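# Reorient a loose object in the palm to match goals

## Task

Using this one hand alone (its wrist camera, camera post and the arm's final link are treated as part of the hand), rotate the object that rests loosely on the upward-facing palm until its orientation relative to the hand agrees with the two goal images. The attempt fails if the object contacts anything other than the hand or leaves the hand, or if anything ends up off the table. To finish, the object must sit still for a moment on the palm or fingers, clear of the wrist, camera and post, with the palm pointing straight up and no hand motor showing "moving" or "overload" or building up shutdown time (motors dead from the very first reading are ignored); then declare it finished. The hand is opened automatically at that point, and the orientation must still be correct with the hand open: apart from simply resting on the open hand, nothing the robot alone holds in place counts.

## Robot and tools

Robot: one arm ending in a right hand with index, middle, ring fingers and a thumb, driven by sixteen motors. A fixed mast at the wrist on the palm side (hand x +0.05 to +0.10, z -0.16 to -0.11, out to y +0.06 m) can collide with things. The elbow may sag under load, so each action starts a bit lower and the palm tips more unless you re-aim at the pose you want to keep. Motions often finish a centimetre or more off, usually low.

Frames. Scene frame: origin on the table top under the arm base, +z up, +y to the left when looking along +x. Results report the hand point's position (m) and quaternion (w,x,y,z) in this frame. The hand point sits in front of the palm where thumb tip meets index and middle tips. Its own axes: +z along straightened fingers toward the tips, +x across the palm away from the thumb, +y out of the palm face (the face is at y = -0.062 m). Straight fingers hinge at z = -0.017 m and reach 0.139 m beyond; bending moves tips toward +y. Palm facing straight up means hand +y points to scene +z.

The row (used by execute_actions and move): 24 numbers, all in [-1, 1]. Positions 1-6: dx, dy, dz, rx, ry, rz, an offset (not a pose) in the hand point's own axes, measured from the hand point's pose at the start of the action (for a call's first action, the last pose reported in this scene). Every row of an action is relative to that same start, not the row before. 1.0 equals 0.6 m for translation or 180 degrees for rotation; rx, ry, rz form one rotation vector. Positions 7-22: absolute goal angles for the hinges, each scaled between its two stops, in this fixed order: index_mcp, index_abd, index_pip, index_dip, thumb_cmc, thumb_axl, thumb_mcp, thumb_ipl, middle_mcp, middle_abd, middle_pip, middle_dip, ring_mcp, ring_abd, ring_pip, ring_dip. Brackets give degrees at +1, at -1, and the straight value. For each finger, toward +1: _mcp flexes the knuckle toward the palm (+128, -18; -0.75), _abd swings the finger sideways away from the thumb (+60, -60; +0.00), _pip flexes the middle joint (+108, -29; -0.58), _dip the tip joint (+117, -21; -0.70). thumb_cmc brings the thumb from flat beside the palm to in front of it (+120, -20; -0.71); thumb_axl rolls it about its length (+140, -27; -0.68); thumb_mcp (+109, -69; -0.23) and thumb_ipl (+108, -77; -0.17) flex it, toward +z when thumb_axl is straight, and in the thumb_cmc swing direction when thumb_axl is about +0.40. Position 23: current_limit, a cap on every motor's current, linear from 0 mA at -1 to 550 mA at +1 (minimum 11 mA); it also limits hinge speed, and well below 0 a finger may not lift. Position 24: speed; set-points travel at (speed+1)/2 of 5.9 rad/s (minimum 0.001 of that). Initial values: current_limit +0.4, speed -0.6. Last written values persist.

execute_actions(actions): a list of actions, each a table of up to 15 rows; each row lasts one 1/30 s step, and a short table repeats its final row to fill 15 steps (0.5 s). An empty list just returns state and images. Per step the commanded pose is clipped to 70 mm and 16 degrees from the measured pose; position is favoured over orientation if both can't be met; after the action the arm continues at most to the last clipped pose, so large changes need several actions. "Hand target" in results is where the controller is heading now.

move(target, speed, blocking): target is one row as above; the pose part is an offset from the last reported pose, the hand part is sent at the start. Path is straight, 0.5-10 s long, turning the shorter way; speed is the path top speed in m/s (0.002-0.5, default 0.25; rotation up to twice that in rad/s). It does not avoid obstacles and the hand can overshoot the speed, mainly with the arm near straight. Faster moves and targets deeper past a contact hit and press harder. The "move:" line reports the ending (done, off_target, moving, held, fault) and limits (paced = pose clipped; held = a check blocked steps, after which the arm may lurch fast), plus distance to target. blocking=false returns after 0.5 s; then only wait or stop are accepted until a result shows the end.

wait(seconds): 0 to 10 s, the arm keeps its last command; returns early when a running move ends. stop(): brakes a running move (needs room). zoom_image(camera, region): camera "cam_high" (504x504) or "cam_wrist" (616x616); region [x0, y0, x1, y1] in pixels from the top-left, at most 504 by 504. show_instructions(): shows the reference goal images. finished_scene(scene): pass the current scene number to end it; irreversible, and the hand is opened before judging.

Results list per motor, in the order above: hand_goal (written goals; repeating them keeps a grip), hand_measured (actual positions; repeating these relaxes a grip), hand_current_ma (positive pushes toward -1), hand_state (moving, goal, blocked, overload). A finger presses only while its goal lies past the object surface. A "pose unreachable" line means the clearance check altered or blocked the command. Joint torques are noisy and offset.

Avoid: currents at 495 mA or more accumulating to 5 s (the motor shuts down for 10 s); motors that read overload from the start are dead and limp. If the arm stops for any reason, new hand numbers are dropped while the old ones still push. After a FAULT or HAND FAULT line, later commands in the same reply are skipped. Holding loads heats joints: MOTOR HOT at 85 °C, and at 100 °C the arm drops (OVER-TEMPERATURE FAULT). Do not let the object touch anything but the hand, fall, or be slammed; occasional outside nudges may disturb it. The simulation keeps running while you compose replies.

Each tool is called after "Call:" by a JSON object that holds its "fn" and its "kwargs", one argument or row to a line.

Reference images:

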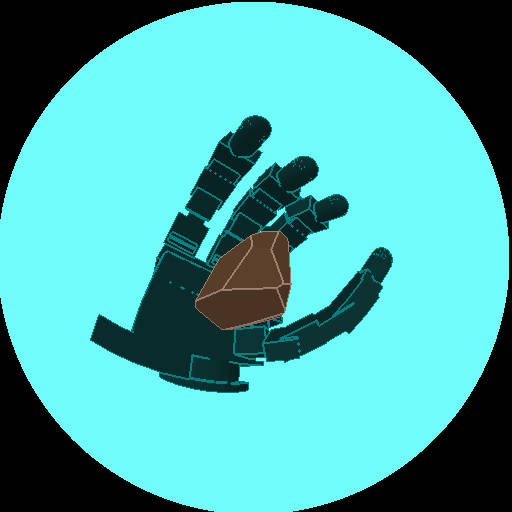

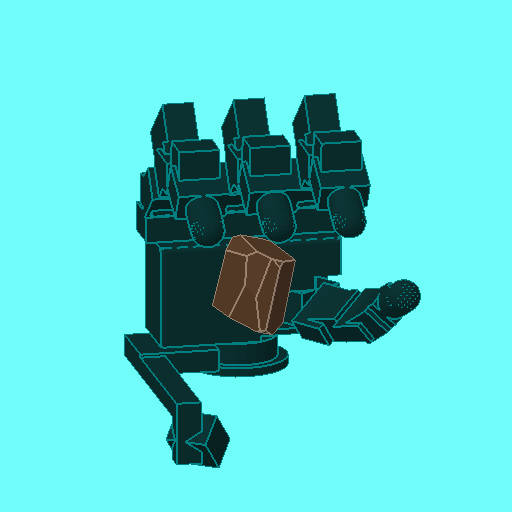

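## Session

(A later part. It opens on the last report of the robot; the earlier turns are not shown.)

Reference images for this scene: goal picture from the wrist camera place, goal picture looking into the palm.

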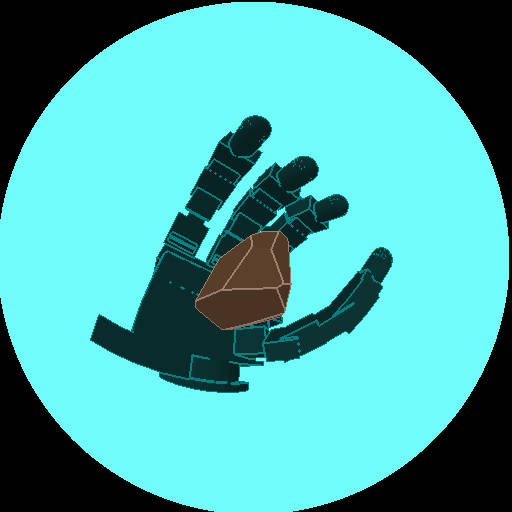

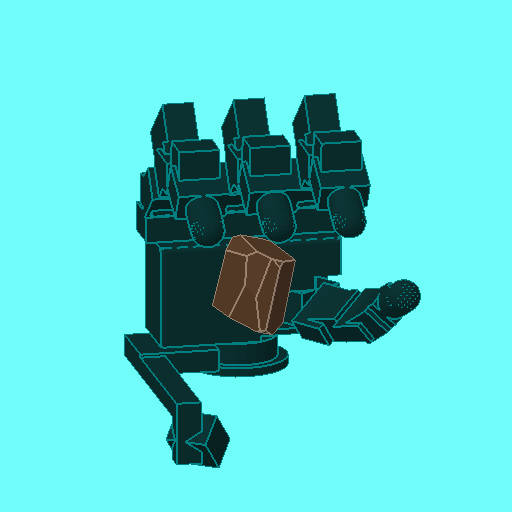

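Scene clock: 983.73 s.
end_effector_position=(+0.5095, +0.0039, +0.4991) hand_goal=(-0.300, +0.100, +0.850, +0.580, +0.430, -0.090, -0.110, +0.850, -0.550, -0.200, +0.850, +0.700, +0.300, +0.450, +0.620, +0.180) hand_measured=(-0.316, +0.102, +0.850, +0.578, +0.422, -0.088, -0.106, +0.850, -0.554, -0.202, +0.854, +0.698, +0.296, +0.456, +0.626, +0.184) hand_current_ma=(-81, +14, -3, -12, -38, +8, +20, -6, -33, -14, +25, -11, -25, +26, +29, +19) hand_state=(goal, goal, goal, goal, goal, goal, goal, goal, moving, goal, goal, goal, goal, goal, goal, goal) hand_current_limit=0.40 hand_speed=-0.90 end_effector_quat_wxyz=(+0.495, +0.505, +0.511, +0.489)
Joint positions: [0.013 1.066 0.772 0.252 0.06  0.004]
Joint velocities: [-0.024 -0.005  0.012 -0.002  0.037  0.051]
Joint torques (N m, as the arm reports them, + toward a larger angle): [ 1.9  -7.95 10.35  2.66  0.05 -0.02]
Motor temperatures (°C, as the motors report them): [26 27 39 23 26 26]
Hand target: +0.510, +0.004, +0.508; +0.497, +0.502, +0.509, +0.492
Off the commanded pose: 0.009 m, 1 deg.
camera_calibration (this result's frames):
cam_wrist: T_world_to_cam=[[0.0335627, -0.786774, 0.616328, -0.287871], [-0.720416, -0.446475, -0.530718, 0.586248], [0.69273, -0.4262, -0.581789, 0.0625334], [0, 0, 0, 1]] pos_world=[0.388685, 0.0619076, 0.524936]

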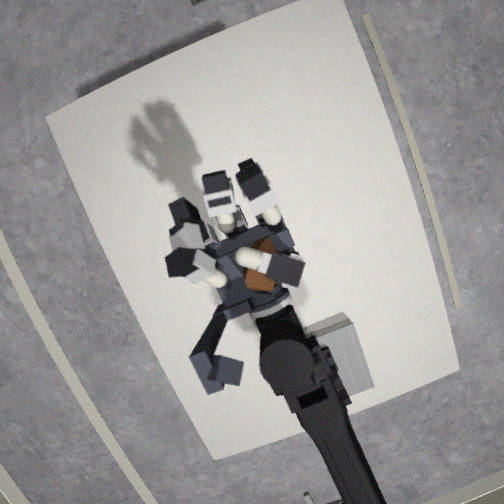

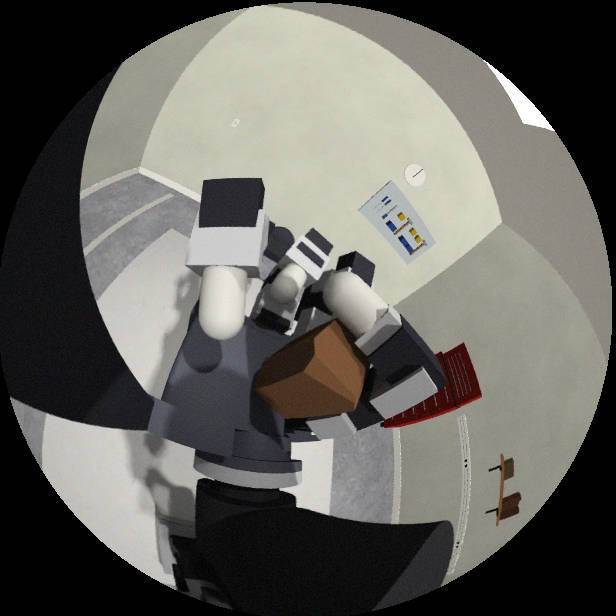

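Call:
{"fn": "execute_actions", "kwargs": {
  "actions": [
    [[0,0.015,0,-0.003,0,0,-0.3,0.45,0.88,0.6,0.40,0.2,-0.15,0.85,-0.55,-0.2,0.85,0.7,0.3,0.45,0.62,0.18,0.4,-0.7]],
    [[0,0.015,0,-0.003,0,0,-0.05,0.45,0.84,0.42,0.40,0.3,-0.12,0.85,-0.55,-0.2,0.85,0.7,0.3,0.45,0.62,0.18,0.4,-0.75]],
    [[0,0.015,0,-0.003,0,0,-0.05,0.1,0.84,0.42,0.40,0.3,-0.12,0.85,-0.55,-0.2,0.85,0.7,0.3,0.45,0.62,0.18,0.4,-0.8]]
  ]
}}

Call:
{"fn": "zoom_image", "kwargs": {
  "camera": "cam_high",
  "region": [170, 170, 350, 350]
}}

Call:
{"fn": "zoom_image", "kwargs": {
  "camera": "cam_wrist",
  "region": [190, 230, 450, 480]
}}

Scene clock: 992.37 s.
end_effector_position=(+0.5095, +0.0039, +0.4991) hand_goal=(-0.050, +0.100, +0.840, +0.420, +0.400, +0.300, -0.120, +0.850, -0.550, -0.200, +0.850, +0.700, +0.300, +0.450, +0.620, +0.180) hand_measured=(-0.062, +0.214, +0.846, +0.424, +0.402, +0.296, -0.120, +0.850, -0.556, -0.202, +0.854, +0.698, +0.296, +0.456, +0.626, +0.184) hand_current_ma=(-69, +36, +32, +20, +11, -22, -6, -3, -30, -14, +26, -11, -25, +26, +29, +19) hand_state=(goal, moving, goal, goal, goal, goal, goal, goal, goal, goal, goal, goal, goal, goal, goal, goal) hand_current_limit=0.40 hand_speed=-0.80 end_effector_quat_wxyz=(+0.495, +0.505, +0.511, +0.489)
Joint positions: [0.013 1.066 0.772 0.252 0.06  0.004]
Joint velocities: [-0.015 -0.005 -0.002 -0.002  0.066  0.007]
Joint torques (N m, as the arm reports them, + toward a larger angle): [ 1.97 -7.92 10.33  2.65  0.04 -0.01]
Motor temperatures (°C, as the motors report them): [26 27 39 23 26 26]
Hand target: +0.510, +0.004, +0.508; +0.497, +0.502, +0.509, +0.492
Off the commanded pose: 0.009 m, 1 deg.
camera_calibration (this result's frames):
cam_wrist: T_world_to_cam=[[0.0335627, -0.786774, 0.616328, -0.287871], [-0.720416, -0.446475, -0.530718, 0.586248], [0.69273, -0.4262, -0.581789, 0.0625334], [0, 0, 0, 1]] pos_world=[0.388685, 0.0619076, 0.524936]

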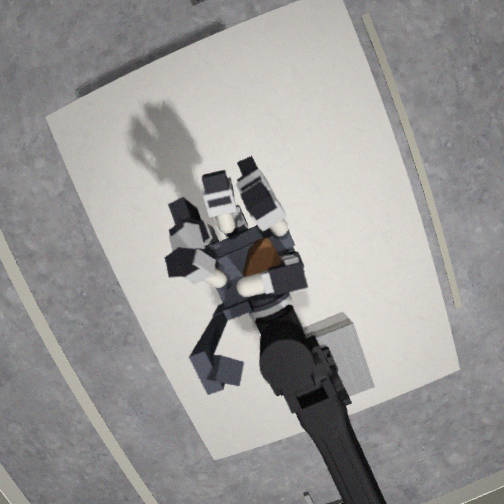

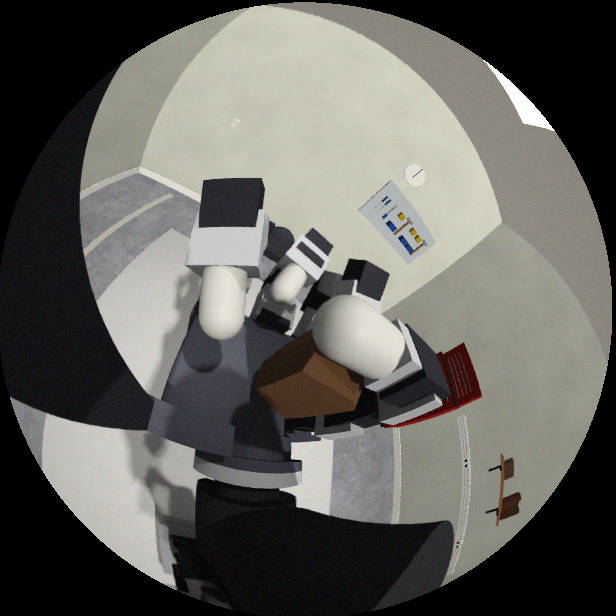

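Region (170, 170, 350, 350) of cam_high's 504x504 image, scaled by 2.800, with more detail than that image has.

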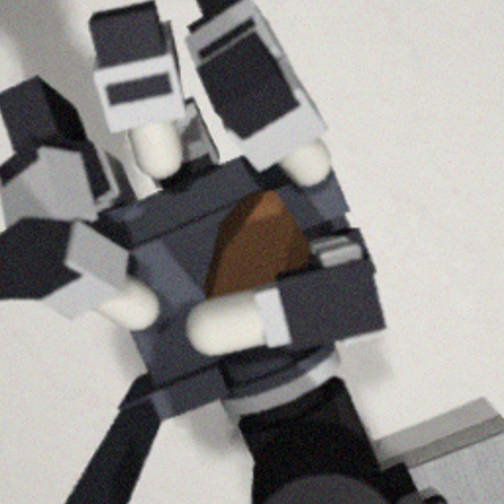

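Region (190, 230, 450, 480) of cam_wrist's 616x616 image, scaled by 1.938, with more detail than that image has; it fills the top 485 rows of this view, and the rest is white.

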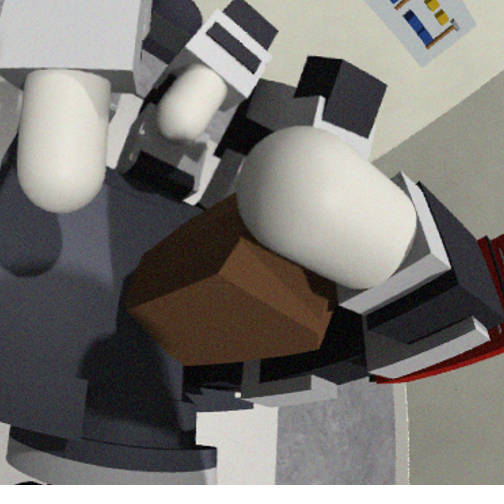

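Call:
{"fn": "execute_actions", "kwargs": {
  "actions": [
    [[0,0.015,0,-0.003,0,0,0.18,0.25,0.75,0.27,0.40,0.3,-0.12,0.85,-0.55,-0.2,0.85,0.7,0.3,0.45,0.62,0.18,0.4,-0.75]],
    [[0,0.015,0,-0.003,0,0,0.18,-0.1,0.75,0.27,0.40,0.3,-0.12,0.85,-0.55,-0.2,0.85,0.7,0.3,0.45,0.62,0.18,0.4,-0.8]],
    [[0,0.015,0,-0.003,0,0,0.18,-0.4,0.75,0.27,0.40,0.3,-0.12,0.85,-0.55,-0.2,0.85,0.7,0.3,0.45,0.62,0.18,0.4,-0.8]]
  ]
}}

Call:
{"fn": "zoom_image", "kwargs": {
  "camera": "cam_high",
  "region": [170, 170, 350, 350]
}}

Call:
{"fn": "zoom_image", "kwargs": {
  "camera": "cam_wrist",
  "region": [190, 230, 450, 480]
}}

Scene clock: 1001.07 s.
end_effector_position=(+0.5095, +0.0039, +0.4991) hand_goal=(+0.180, -0.400, +0.750, +0.270, +0.400, +0.300, -0.120, +0.850, -0.550, -0.200, +0.850, +0.700, +0.300, +0.450, +0.620, +0.180) hand_measured=(+0.172, -0.266, +0.756, +0.274, +0.402, +0.296, -0.120, +0.850, -0.556, -0.202, +0.854, +0.698, +0.296, +0.456, +0.626, +0.184) hand_current_ma=(-38, +36, +29, +20, +9, -19, -3, -3, -30, -14, +26, -11, -25, +26, +29, +19) hand_state=(goal, moving, goal, goal, goal, goal, goal, goal, goal, goal, goal, goal, goal, goal, goal, goal) hand_current_limit=0.40 hand_speed=-0.80 end_effector_quat_wxyz=(+0.495, +0.505, +0.511, +0.489)
Joint positions: [0.013 1.066 0.772 0.252 0.06  0.004]
Joint velocities: [ 0.005  0.015 -0.007 -0.012 -0.037 -0.051]
Joint torques (N m, as the arm reports them, + toward a larger angle): [ 1.85 -7.97 10.28  2.67  0.05 -0.02]
Motor temperatures (°C, as the motors report them): [26 27 40 23 26 26]
Hand target: +0.510, +0.004, +0.508; +0.497, +0.502, +0.509, +0.492
Off the commanded pose: 0.009 m, 1 deg.
camera_calibration (this result's frames):
cam_wrist: T_world_to_cam=[[0.0335627, -0.786774, 0.616328, -0.287871], [-0.720416, -0.446475, -0.530718, 0.586248], [0.69273, -0.4262, -0.581789, 0.0625334], [0, 0, 0, 1]] pos_world=[0.388685, 0.0619076, 0.524936]

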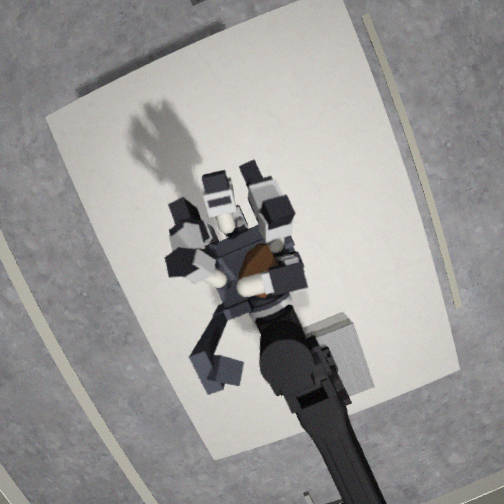

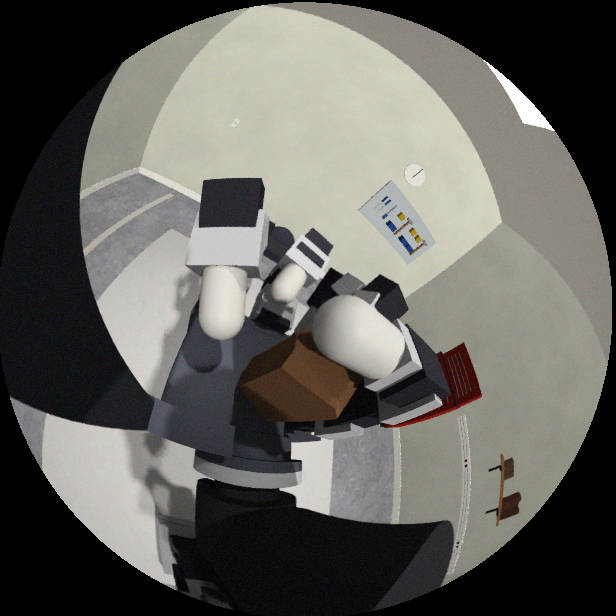

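Region (170, 170, 350, 350) of cam_high's 504x504 image, scaled by 2.800, with more detail than that image has.

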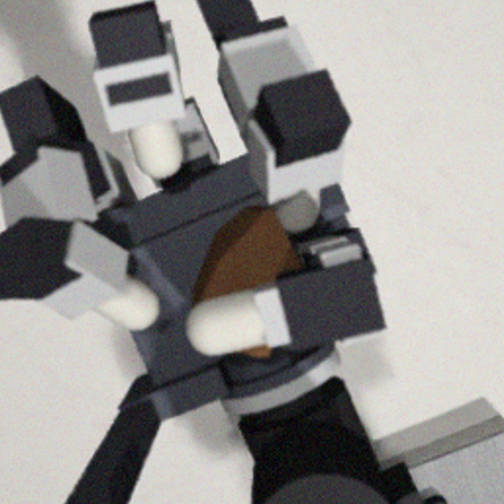

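Region (190, 230, 450, 480) of cam_wrist's 616x616 image, scaled by 1.938, with more detail than that image has; it fills the top 485 rows of this view, and the rest is white.

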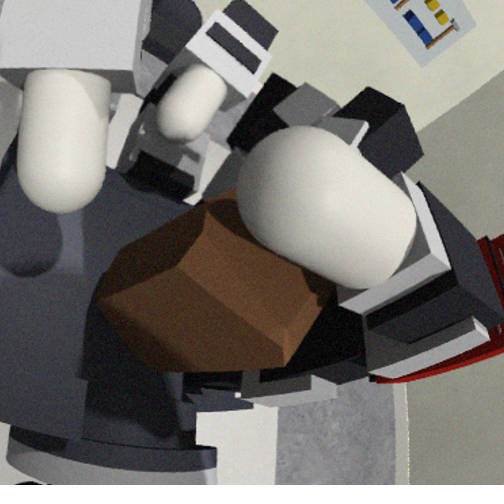

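Call:
{"fn": "execute_actions", "kwargs": {
  "actions": [
    [[0,0.015,0,-0.003,0,0,0.18,-0.4,0.75,0.27,0.40,0.6,-0.12,0.85,-0.55,-0.2,0.85,0.7,0.3,0.45,0.62,0.18,0.4,-0.7]]
  ]
}}

Call:
{"fn": "zoom_image", "kwargs": {
  "camera": "cam_high",
  "region": [170, 170, 350, 350]
}}

Call:
{"fn": "zoom_image", "kwargs": {
  "camera": "cam_wrist",
  "region": [190, 230, 450, 480]
}}

Scene clock: 1004.70 s.
end_effector_position=(+0.5095, +0.0039, +0.4991) hand_goal=(+0.180, -0.400, +0.750, +0.270, +0.400, +0.600, -0.120, +0.850, -0.550, -0.200, +0.850, +0.700, +0.300, +0.450, +0.620, +0.180) hand_measured=(+0.172, -0.396, +0.756, +0.274, +0.402, +0.554, -0.120, +0.850, -0.556, -0.202, +0.854, +0.698, +0.296, +0.456, +0.626, +0.184) hand_current_ma=(-38, +15, +29, +20, +9, -51, -3, -3, -30, -14, +26, -11, -25, +26, +29, +19) hand_state=(goal, goal, goal, goal, goal, moving, goal, goal, goal, goal, goal, goal, goal, goal, goal, goal) hand_current_limit=0.40 hand_speed=-0.70 end_effector_quat_wxyz=(+0.495, +0.505, +0.511, +0.489)
Joint positions: [0.013 1.066 0.772 0.252 0.06  0.004]
Joint velocities: [-0.015 -0.005 -0.007 -0.007 -0.007 -0.007]
Joint torques (N m, as the arm reports them, + toward a larger angle): [ 2.12 -7.9  10.32  2.64  0.06 -0.01]
Motor temperatures (°C, as the motors report them): [26 27 40 23 26 26]
Hand target: +0.510, +0.004, +0.508; +0.497, +0.502, +0.509, +0.492
Off the commanded pose: 0.009 m, 1 deg.
camera_calibration (this result's frames):
cam_wrist: T_world_to_cam=[[0.0335627, -0.786774, 0.616328, -0.287871], [-0.720416, -0.446475, -0.530718, 0.586248], [0.69273, -0.4262, -0.581789, 0.0625334], [0, 0, 0, 1]] pos_world=[0.388685, 0.0619076, 0.524936]

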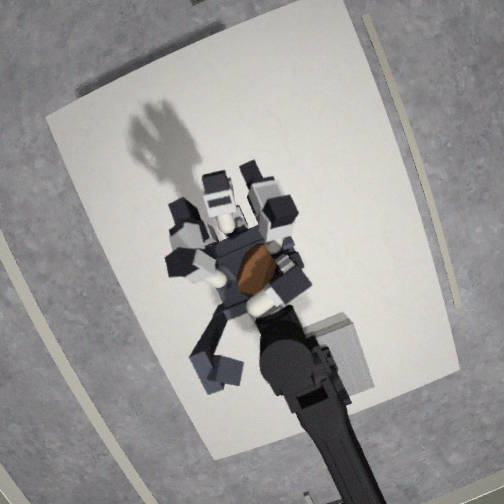

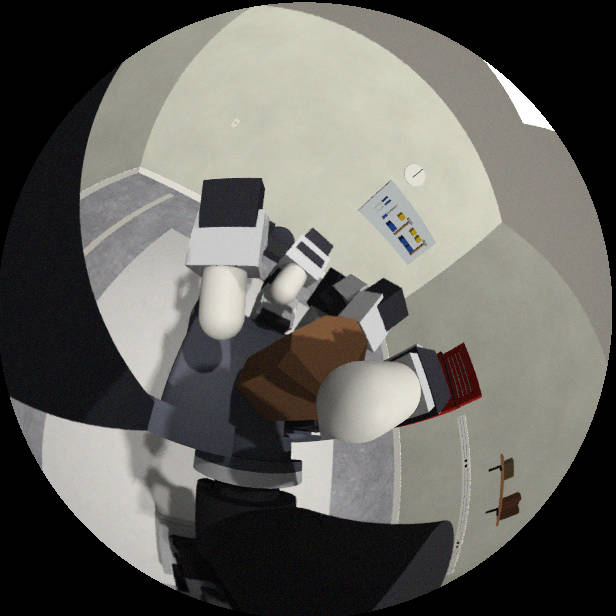

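Region (170, 170, 350, 350) of cam_high's 504x504 image, scaled by 2.800, with more detail than that image has.

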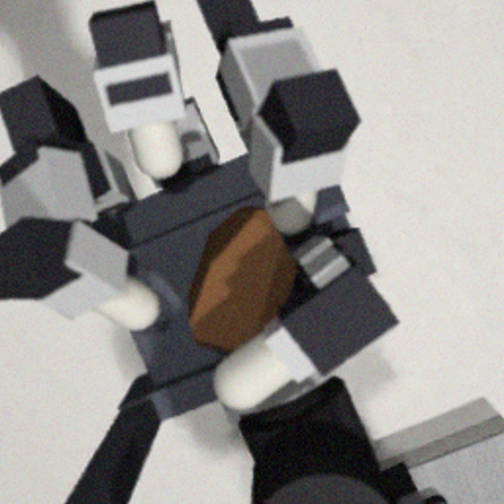

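Region (190, 230, 450, 480) of cam_wrist's 616x616 image, scaled by 1.938, with more detail than that image has; it fills the top 485 rows of this view, and the rest is white.

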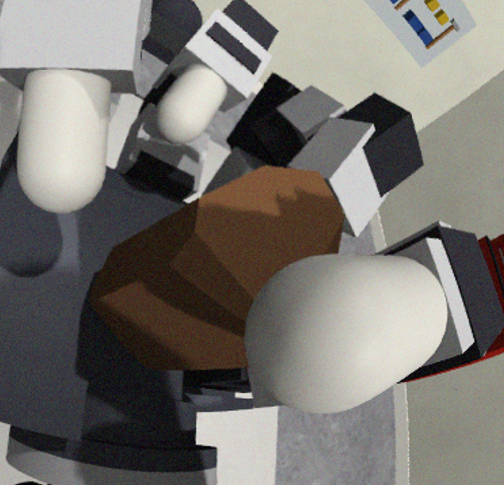

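Call:
{"fn": "execute_actions", "kwargs": {
  "actions": [
    [[0,0.015,0,-0.003,0,0,0.1,-0.2,0.78,0.3,0.55,0.62,-0.12,0.85,-0.55,-0.2,0.85,0.7,0.3,0.45,0.62,0.18,0.4,-0.8]],
    [[0,0.015,0,-0.003,0,0,0.1,-0.2,0.78,0.3,0.55,0.62,0.12,0.85,-0.55,-0.2,0.85,0.7,0.3,0.45,0.62,0.18,0.4,-0.75]]
  ]
}}

Call:
{"fn": "zoom_image", "kwargs": {
  "camera": "cam_high",
  "region": [170, 170, 350, 350]
}}

Call:
{"fn": "zoom_image", "kwargs": {
  "camera": "cam_wrist",
  "region": [190, 230, 450, 480]
}}

Scene clock: 1014.63 s.
end_effector_position=(+0.5095, +0.0039, +0.4991) hand_goal=(+0.100, -0.200, +0.780, +0.300, +0.550, +0.620, +0.120, +0.850, -0.550, -0.200, +0.850, +0.700, +0.300, +0.450, +0.620, +0.180) hand_measured=(+0.100, -0.204, +0.780, +0.298, +0.514, +0.618, -0.080, +0.836, -0.556, -0.202, +0.854, +0.698, +0.296, +0.456, +0.626, +0.184) hand_current_ma=(-3, -16, -1, -12, -184, -16, -384, -92, -30, -14, +26, -11, -25, +26, +29, +19) hand_state=(goal, goal, goal, goal, blocked, goal, blocked, goal, goal, goal, goal, goal, goal, goal, goal, goal) hand_current_limit=0.40 hand_speed=-0.75 end_effector_quat_wxyz=(+0.495, +0.505, +0.511, +0.489)
Joint positions: [0.013 1.066 0.772 0.252 0.06  0.004]
Joint velocities: [ 0.005 -0.015  0.007  0.007  0.007  0.007]
Joint torques (N m, as the arm reports them, + toward a larger angle): [ 1.97 -7.97 10.37  2.62  0.05 -0.01]
Motor temperatures (°C, as the motors report them): [26 27 40 23 26 26]
Hand target: +0.510, +0.004, +0.508; +0.497, +0.502, +0.509, +0.492
Off the commanded pose: 0.009 m, 1 deg.
camera_calibration (this result's frames):
cam_wrist: T_world_to_cam=[[0.0335627, -0.786774, 0.616328, -0.287871], [-0.720416, -0.446475, -0.530718, 0.586248], [0.69273, -0.4262, -0.581789, 0.0625334], [0, 0, 0, 1]] pos_world=[0.388685, 0.0619076, 0.524936]

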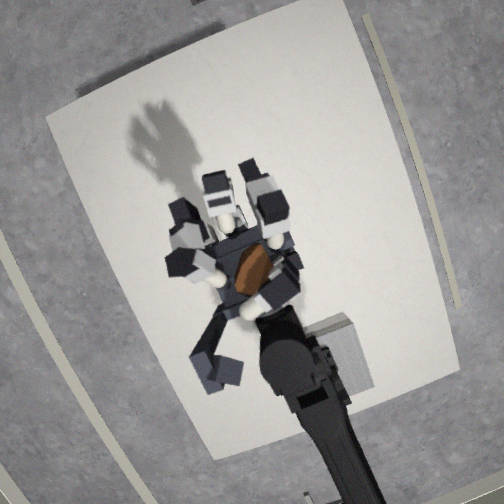

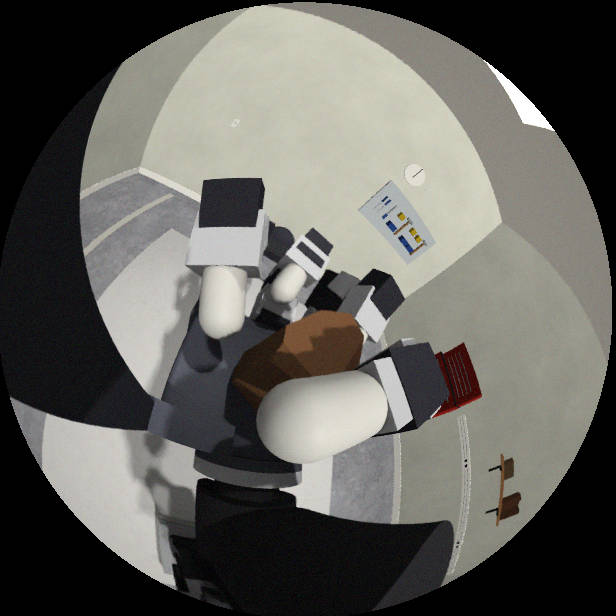

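Region (170, 170, 350, 350) of cam_high's 504x504 image, scaled by 2.800, with more detail than that image has.

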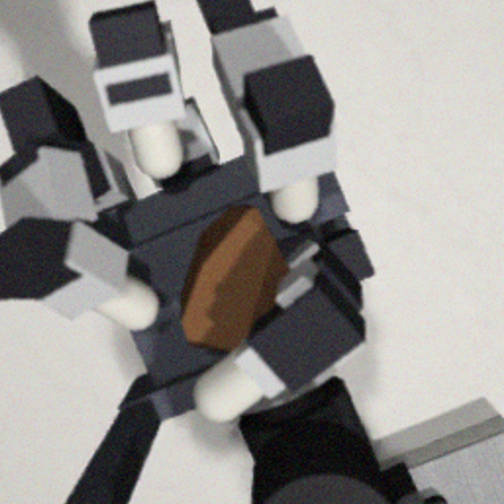

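Region (190, 230, 450, 480) of cam_wrist's 616x616 image, scaled by 1.938, with more detail than that image has; it fills the top 485 rows of this view, and the rest is white.

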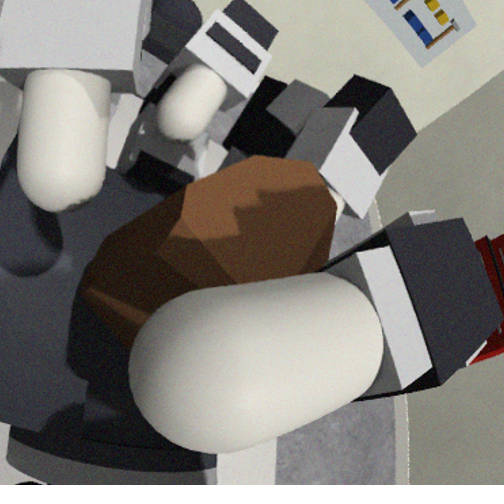

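Call:
{"fn": "execute_actions", "kwargs": {
  "actions": [
    [[0,0.015,0,-0.003,0,0,0.1,-0.2,0.78,0.3,0.52,0.52,-0.09,0.85,-0.55,-0.2,0.85,0.7,0.3,0.45,0.62,0.18,0.4,-0.85]],
    [[0,0.015,0,-0.003,0,0,0.1,-0.2,0.78,0.3,0.52,0.44,-0.02,0.85,-0.55,-0.2,0.85,0.7,0.3,0.45,0.62,0.18,0.4,-0.88]]
  ]
}}

Call:
{"fn": "zoom_image", "kwargs": {
  "camera": "cam_high",
  "region": [170, 170, 350, 350]
}}

Call:
{"fn": "zoom_image", "kwargs": {
  "camera": "cam_wrist",
  "region": [190, 230, 450, 480]
}}

Scene clock: 1021.83 s.
end_effector_position=(+0.5095, +0.0039, +0.4991) hand_goal=(+0.100, -0.200, +0.780, +0.300, +0.520, +0.440, -0.020, +0.850, -0.550, -0.200, +0.850, +0.700, +0.300, +0.450, +0.620, +0.180) hand_measured=(+0.100, -0.204, +0.780, +0.298, +0.498, +0.466, -0.066, +0.834, -0.556, -0.202, +0.854, +0.698, +0.296, +0.456, +0.626, +0.184) hand_current_ma=(-3, -16, -1, -12, -112, +154, -297, -112, -30, -14, +26, -11, -25, +26, +29, +19) hand_state=(goal, goal, goal, goal, blocked, blocked, blocked, goal, goal, goal, goal, goal, goal, goal, goal, goal) hand_current_limit=0.40 hand_speed=-0.88 end_effector_quat_wxyz=(+0.495, +0.505, +0.511, +0.489)
Joint positions: [0.013 1.066 0.772 0.252 0.06  0.004]
Joint velocities: [-0.015 -0.015  0.012 -0.002  0.037 -0.051]
Joint torques (N m, as the arm reports them, + toward a larger angle): [ 1.93 -7.95 10.33  2.59  0.05  0.  ]
Motor temperatures (°C, as the motors report them): [26 27 40 23 26 26]
Hand target: +0.510, +0.004, +0.508; +0.497, +0.502, +0.509, +0.492
Off the commanded pose: 0.009 m, 1 deg.
camera_calibration (this result's frames):
cam_wrist: T_world_to_cam=[[0.0335627, -0.786774, 0.616328, -0.287871], [-0.720416, -0.446475, -0.530718, 0.586248], [0.69273, -0.4262, -0.581789, 0.0625334], [0, 0, 0, 1]] pos_world=[0.388685, 0.0619076, 0.524936]

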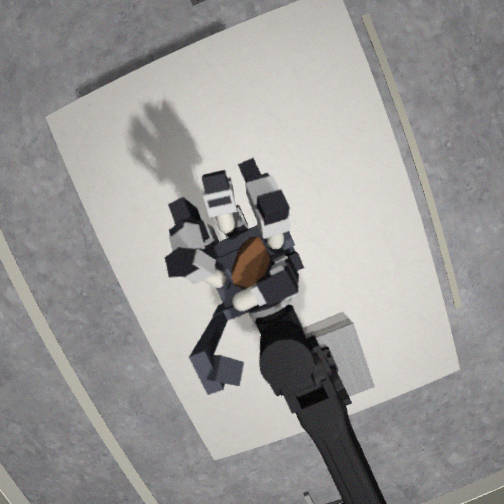

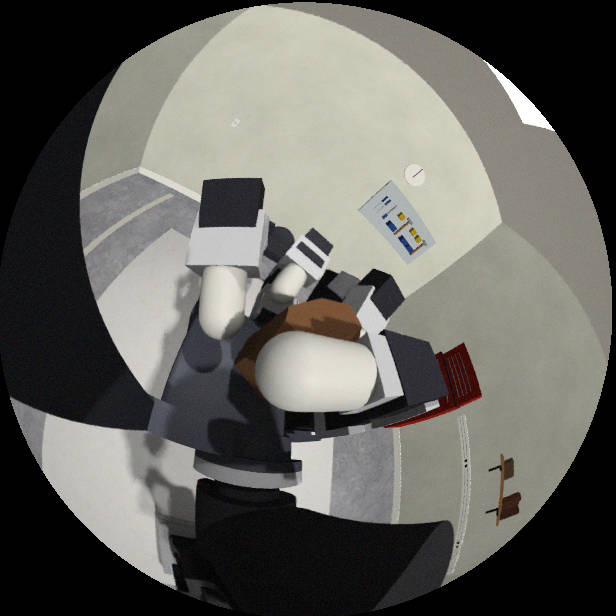

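Region (170, 170, 350, 350) of cam_high's 504x504 image, scaled by 2.800, with more detail than that image has.

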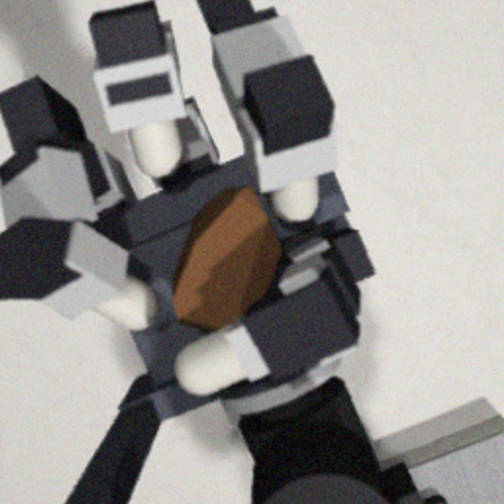

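Region (190, 230, 450, 480) of cam_wrist's 616x616 image, scaled by 1.938, with more detail than that image has; it fills the top 485 rows of this view, and the rest is white.

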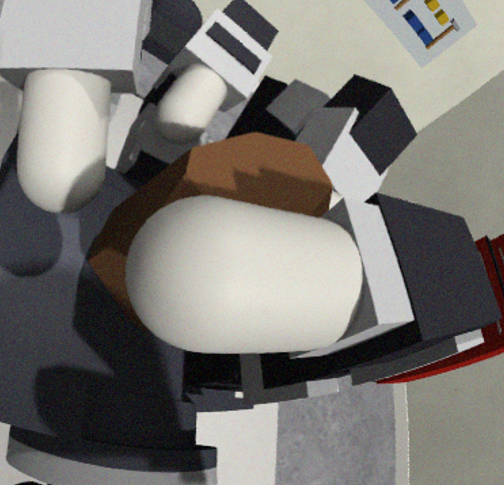

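Call:
{"fn": "execute_actions", "kwargs": {
  "actions": [
    [[0,0.015,0,-0.003,0,0,0.1,-0.2,0.78,0.3,0.42,0.5,0.0,0.85,-0.55,-0.2,0.85,0.7,0.2,0.5,0.72,0.25,0.4,-0.8]],
    [[0,0.015,0,-0.003,0,0,0.1,-0.2,0.78,0.3,0.40,0.5,0.18,0.85,-0.55,-0.2,0.85,0.7,0.2,0.8,0.72,0.25,0.4,-0.8]]
  ]
}}

Call:
{"fn": "zoom_image", "kwargs": {
  "camera": "cam_high",
  "region": [170, 170, 350, 350]
}}

Call:
{"fn": "zoom_image", "kwargs": {
  "camera": "cam_wrist",
  "region": [190, 230, 450, 480]
}}

Scene clock: 1028.00 s.
end_effector_position=(+0.5095, +0.0039, +0.4991) hand_goal=(+0.100, -0.200, +0.780, +0.300, +0.400, +0.500, +0.180, +0.850, -0.550, -0.200, +0.850, +0.700, +0.200, +0.800, +0.720, +0.250) hand_measured=(+0.100, -0.204, +0.780, +0.298, +0.392, +0.502, +0.154, +0.848, -0.556, -0.202, +0.854, +0.698, +0.198, +0.732, +0.720, +0.252) hand_current_ma=(-5, -16, -1, -11, -46, +22, -58, -8, -30, -14, +25, -11, -10, -76, +0, +11) hand_state=(goal, goal, goal, goal, goal, moving, moving, goal, goal, goal, goal, goal, goal, moving, goal, goal) hand_current_limit=0.40 hand_speed=-0.80 end_effector_quat_wxyz=(+0.495, +0.505, +0.511, +0.489)
Joint positions: [0.013 1.066 0.772 0.252 0.06  0.004]
Joint velocities: [ 0.005 -0.005 -0.007  0.002  0.051  0.022]
Joint torques (N m, as the arm reports them, + toward a larger angle): [ 1.97 -7.76 10.27  2.66  0.05  0.01]
Motor temperatures (°C, as the motors report them): [26 27 40 23 26 26]
Hand target: +0.510, +0.004, +0.508; +0.497, +0.502, +0.509, +0.492
Off the commanded pose: 0.009 m, 1 deg.
camera_calibration (this result's frames):
cam_wrist: T_world_to_cam=[[0.0335627, -0.786774, 0.616328, -0.287871], [-0.720416, -0.446475, -0.530718, 0.586248], [0.69273, -0.4262, -0.581789, 0.0625334], [0, 0, 0, 1]] pos_world=[0.388685, 0.0619076, 0.524936]

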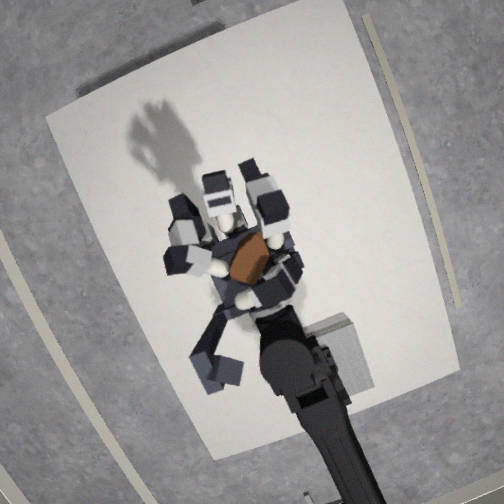

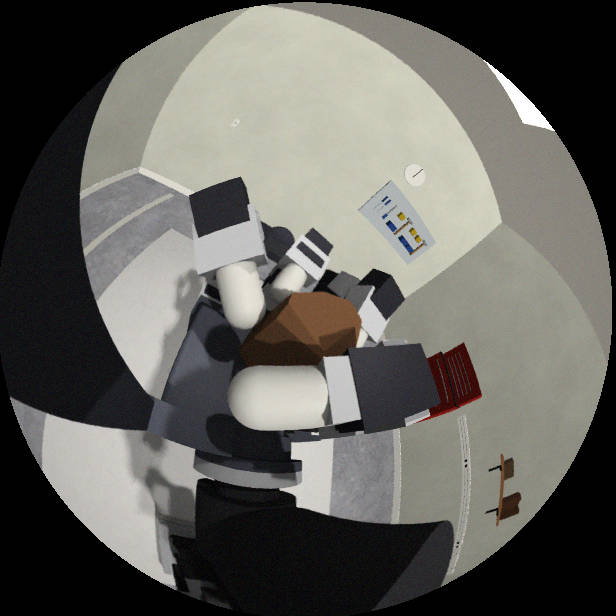

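Region (170, 170, 350, 350) of cam_high's 504x504 image, scaled by 2.800, with more detail than that image has.

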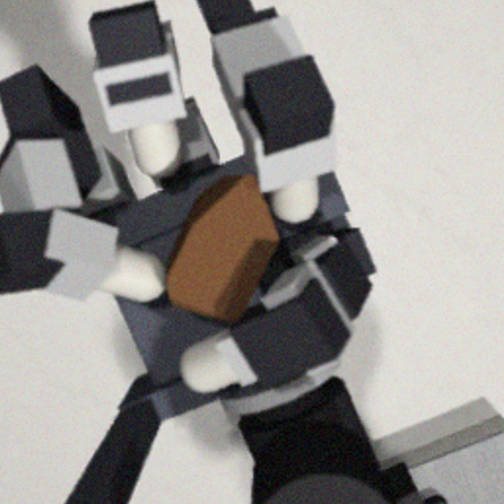

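Region (190, 230, 450, 480) of cam_wrist's 616x616 image, scaled by 1.938, with more detail than that image has; it fills the top 485 rows of this view, and the rest is white.

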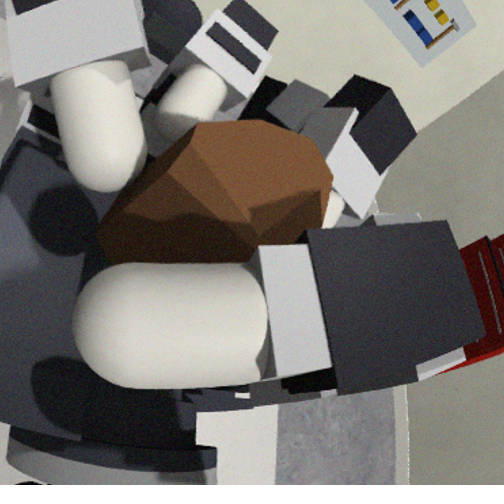

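Call:
{"fn": "execute_actions", "kwargs": {
  "actions": [
    [[0,0.015,0,-0.003,0,0,0.0,-0.4,0.82,0.38,0.40,0.5,0.18,0.85,-0.55,-0.2,0.85,0.7,0.2,0.9,0.72,0.25,0.4,-0.85]],
    [[0,0.015,0,-0.003,0,0,0.0,-0.6,0.82,0.38,0.40,0.5,0.18,0.85,-0.55,-0.2,0.85,0.7,0.2,0.97,0.72,0.25,0.4,-0.85]]
  ]
}}

Call:
{"fn": "zoom_image", "kwargs": {
  "camera": "cam_high",
  "region": [170, 170, 350, 350]
}}

Call:
{"fn": "zoom_image", "kwargs": {
  "camera": "cam_wrist",
  "region": [190, 230, 450, 480]
}}

Scene clock: 1033.20 s.
end_effector_position=(+0.5095, +0.0039, +0.4991) hand_goal=(+0.000, -0.600, +0.820, +0.380, +0.400, +0.500, +0.180, +0.850, -0.550, -0.200, +0.850, +0.700, +0.200, +0.970, +0.720, +0.250) hand_measured=(-0.008, -0.534, +0.822, +0.390, +0.400, +0.502, +0.182, +0.850, -0.556, -0.202, +0.854, +0.698, +0.204, +0.950, +0.676, +0.224) hand_current_ma=(-45, +231, +11, +56, +0, +14, +8, -2, -30, -14, +25, -11, +25, -87, -249, -137) hand_state=(goal, moving, goal, goal, goal, goal, goal, goal, goal, goal, goal, goal, goal, goal, moving, moving) hand_current_limit=0.40 hand_speed=-0.85 end_effector_quat_wxyz=(+0.495, +0.505, +0.511, +0.489)
Joint positions: [0.013 1.066 0.772 0.252 0.06  0.004]
Joint velocities: [-0.005 -0.005  0.007 -0.007 -0.037  0.022]
Joint torques (N m, as the arm reports them, + toward a larger angle): [ 1.88 -8.03 10.36  2.63  0.04 -0.01]
Motor temperatures (°C, as the motors report them): [26 27 40 23 26 26]
Hand target: +0.510, +0.004, +0.508; +0.497, +0.502, +0.509, +0.492
Off the commanded pose: 0.009 m, 1 deg.
camera_calibration (this result's frames):
cam_wrist: T_world_to_cam=[[0.0335627, -0.786774, 0.616328, -0.287871], [-0.720416, -0.446475, -0.530718, 0.586248], [0.69273, -0.4262, -0.581789, 0.0625334], [0, 0, 0, 1]] pos_world=[0.388685, 0.0619076, 0.524936]

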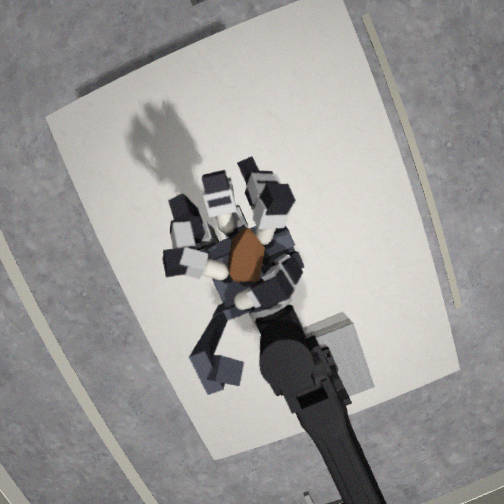

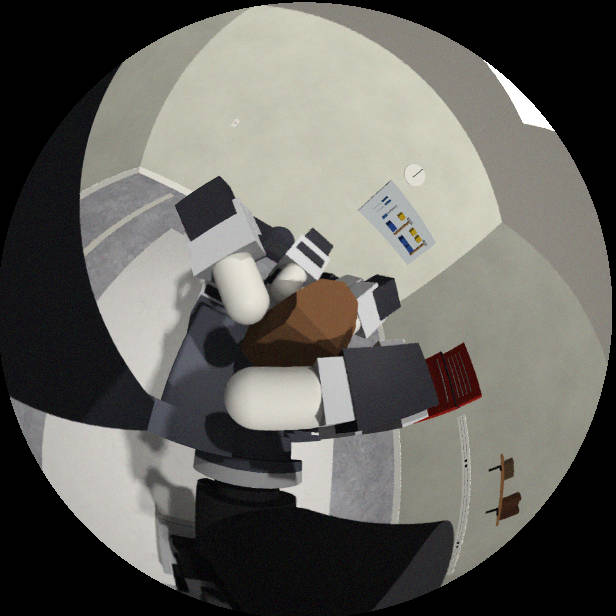

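Region (170, 170, 350, 350) of cam_high's 504x504 image, scaled by 2.800, with more detail than that image has.

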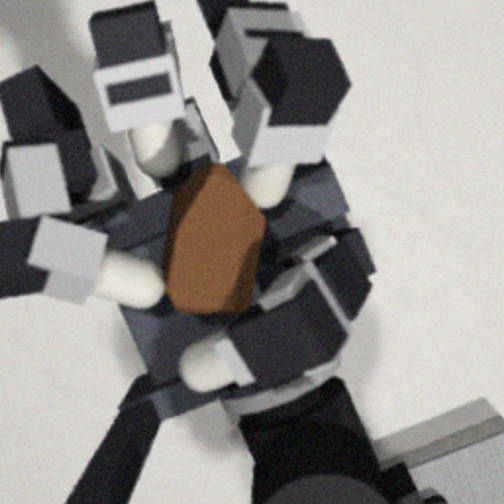

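Region (190, 230, 450, 480) of cam_wrist's 616x616 image, scaled by 1.938, with more detail than that image has; it fills the top 485 rows of this view, and the rest is white.

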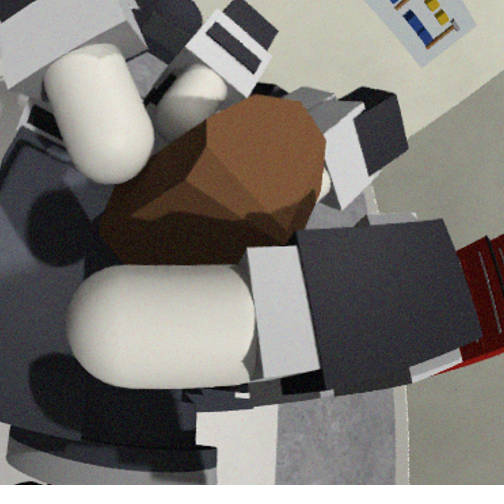

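Call:
{"fn": "execute_actions", "kwargs": {
  "actions": [
    [[0,0.015,0,-0.003,0,0,0.0,-0.6,0.82,0.38,0.40,0.5,0.18,0.85,-0.62,-0.1,0.6,0.45,0.2,0.97,0.72,0.25,0.4,-0.7]],
    [[0,0.015,0,-0.003,0,0,0.0,-0.6,0.82,0.38,0.40,0.5,0.18,0.85,-0.42,-0.1,0.6,0.4,0.2,0.97,0.72,0.25,0.4,-0.85]]
  ]
}}

Call:
{"fn": "zoom_image", "kwargs": {
  "camera": "cam_high",
  "region": [170, 170, 350, 350]
}}

Call:
{"fn": "zoom_image", "kwargs": {
  "camera": "cam_wrist",
  "region": [190, 230, 450, 480]
}}

Scene clock: 1039.80 s.
end_effector_position=(+0.5095, +0.0039, +0.4991) hand_goal=(+0.000, -0.600, +0.820, +0.380, +0.400, +0.500, +0.180, +0.850, -0.420, -0.100, +0.600, +0.400, +0.200, +0.970, +0.720, +0.250) hand_measured=(-0.010, -0.554, +0.822, +0.392, +0.400, +0.502, +0.182, +0.850, -0.494, -0.102, +0.602, +0.404, +0.206, +0.950, +0.672, +0.222) hand_current_ma=(-49, +213, +9, +58, +0, +14, +8, -2, -125, -14, +15, +21, +29, -87, -253, -142) hand_state=(goal, blocked, goal, goal, goal, goal, goal, goal, moving, goal, goal, goal, goal, goal, blocked, blocked) hand_current_limit=0.40 hand_speed=-0.85 end_effector_quat_wxyz=(+0.495, +0.505, +0.511, +0.489)
Joint positions: [0.013 1.066 0.772 0.252 0.06  0.004]
Joint velocities: [-0.005  0.005  0.002 -0.007 -0.037  0.066]
Joint torques (N m, as the arm reports them, + toward a larger angle): [ 2.01 -7.8  10.36  2.64  0.05 -0.01]
Motor temperatures (°C, as the motors report them): [26 27 40 23 26 26]
Hand target: +0.510, +0.004, +0.508; +0.497, +0.502, +0.509, +0.492
Off the commanded pose: 0.009 m, 1 deg.
camera_calibration (this result's frames):
cam_wrist: T_world_to_cam=[[0.0335627, -0.786774, 0.616328, -0.287871], [-0.720416, -0.446475, -0.530718, 0.586248], [0.69273, -0.4262, -0.581789, 0.0625334], [0, 0, 0, 1]] pos_world=[0.388685, 0.0619076, 0.524936]

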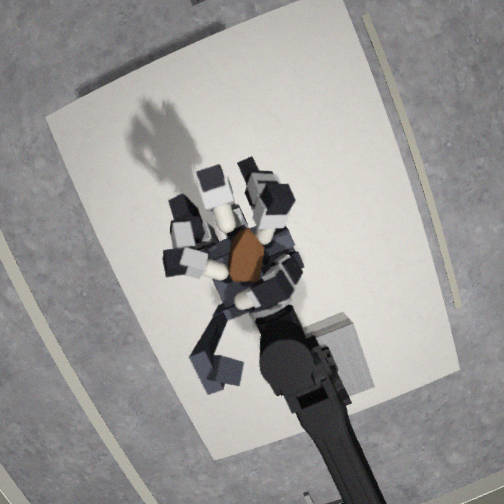

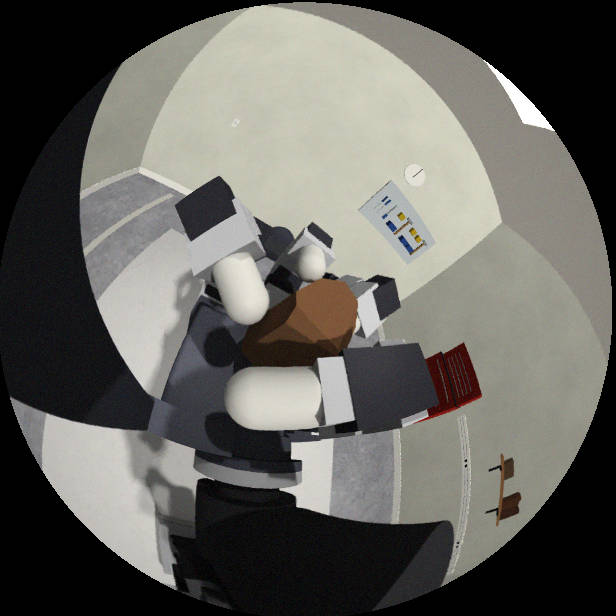

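Region (170, 170, 350, 350) of cam_high's 504x504 image, scaled by 2.800, with more detail than that image has.

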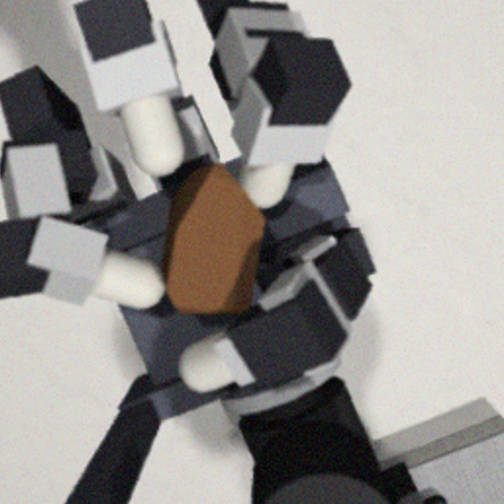

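Region (190, 230, 450, 480) of cam_wrist's 616x616 image, scaled by 1.938, with more detail than that image has; it fills the top 485 rows of this view, and the rest is white.

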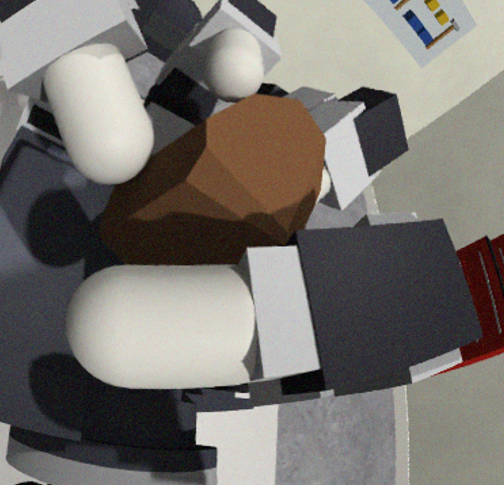

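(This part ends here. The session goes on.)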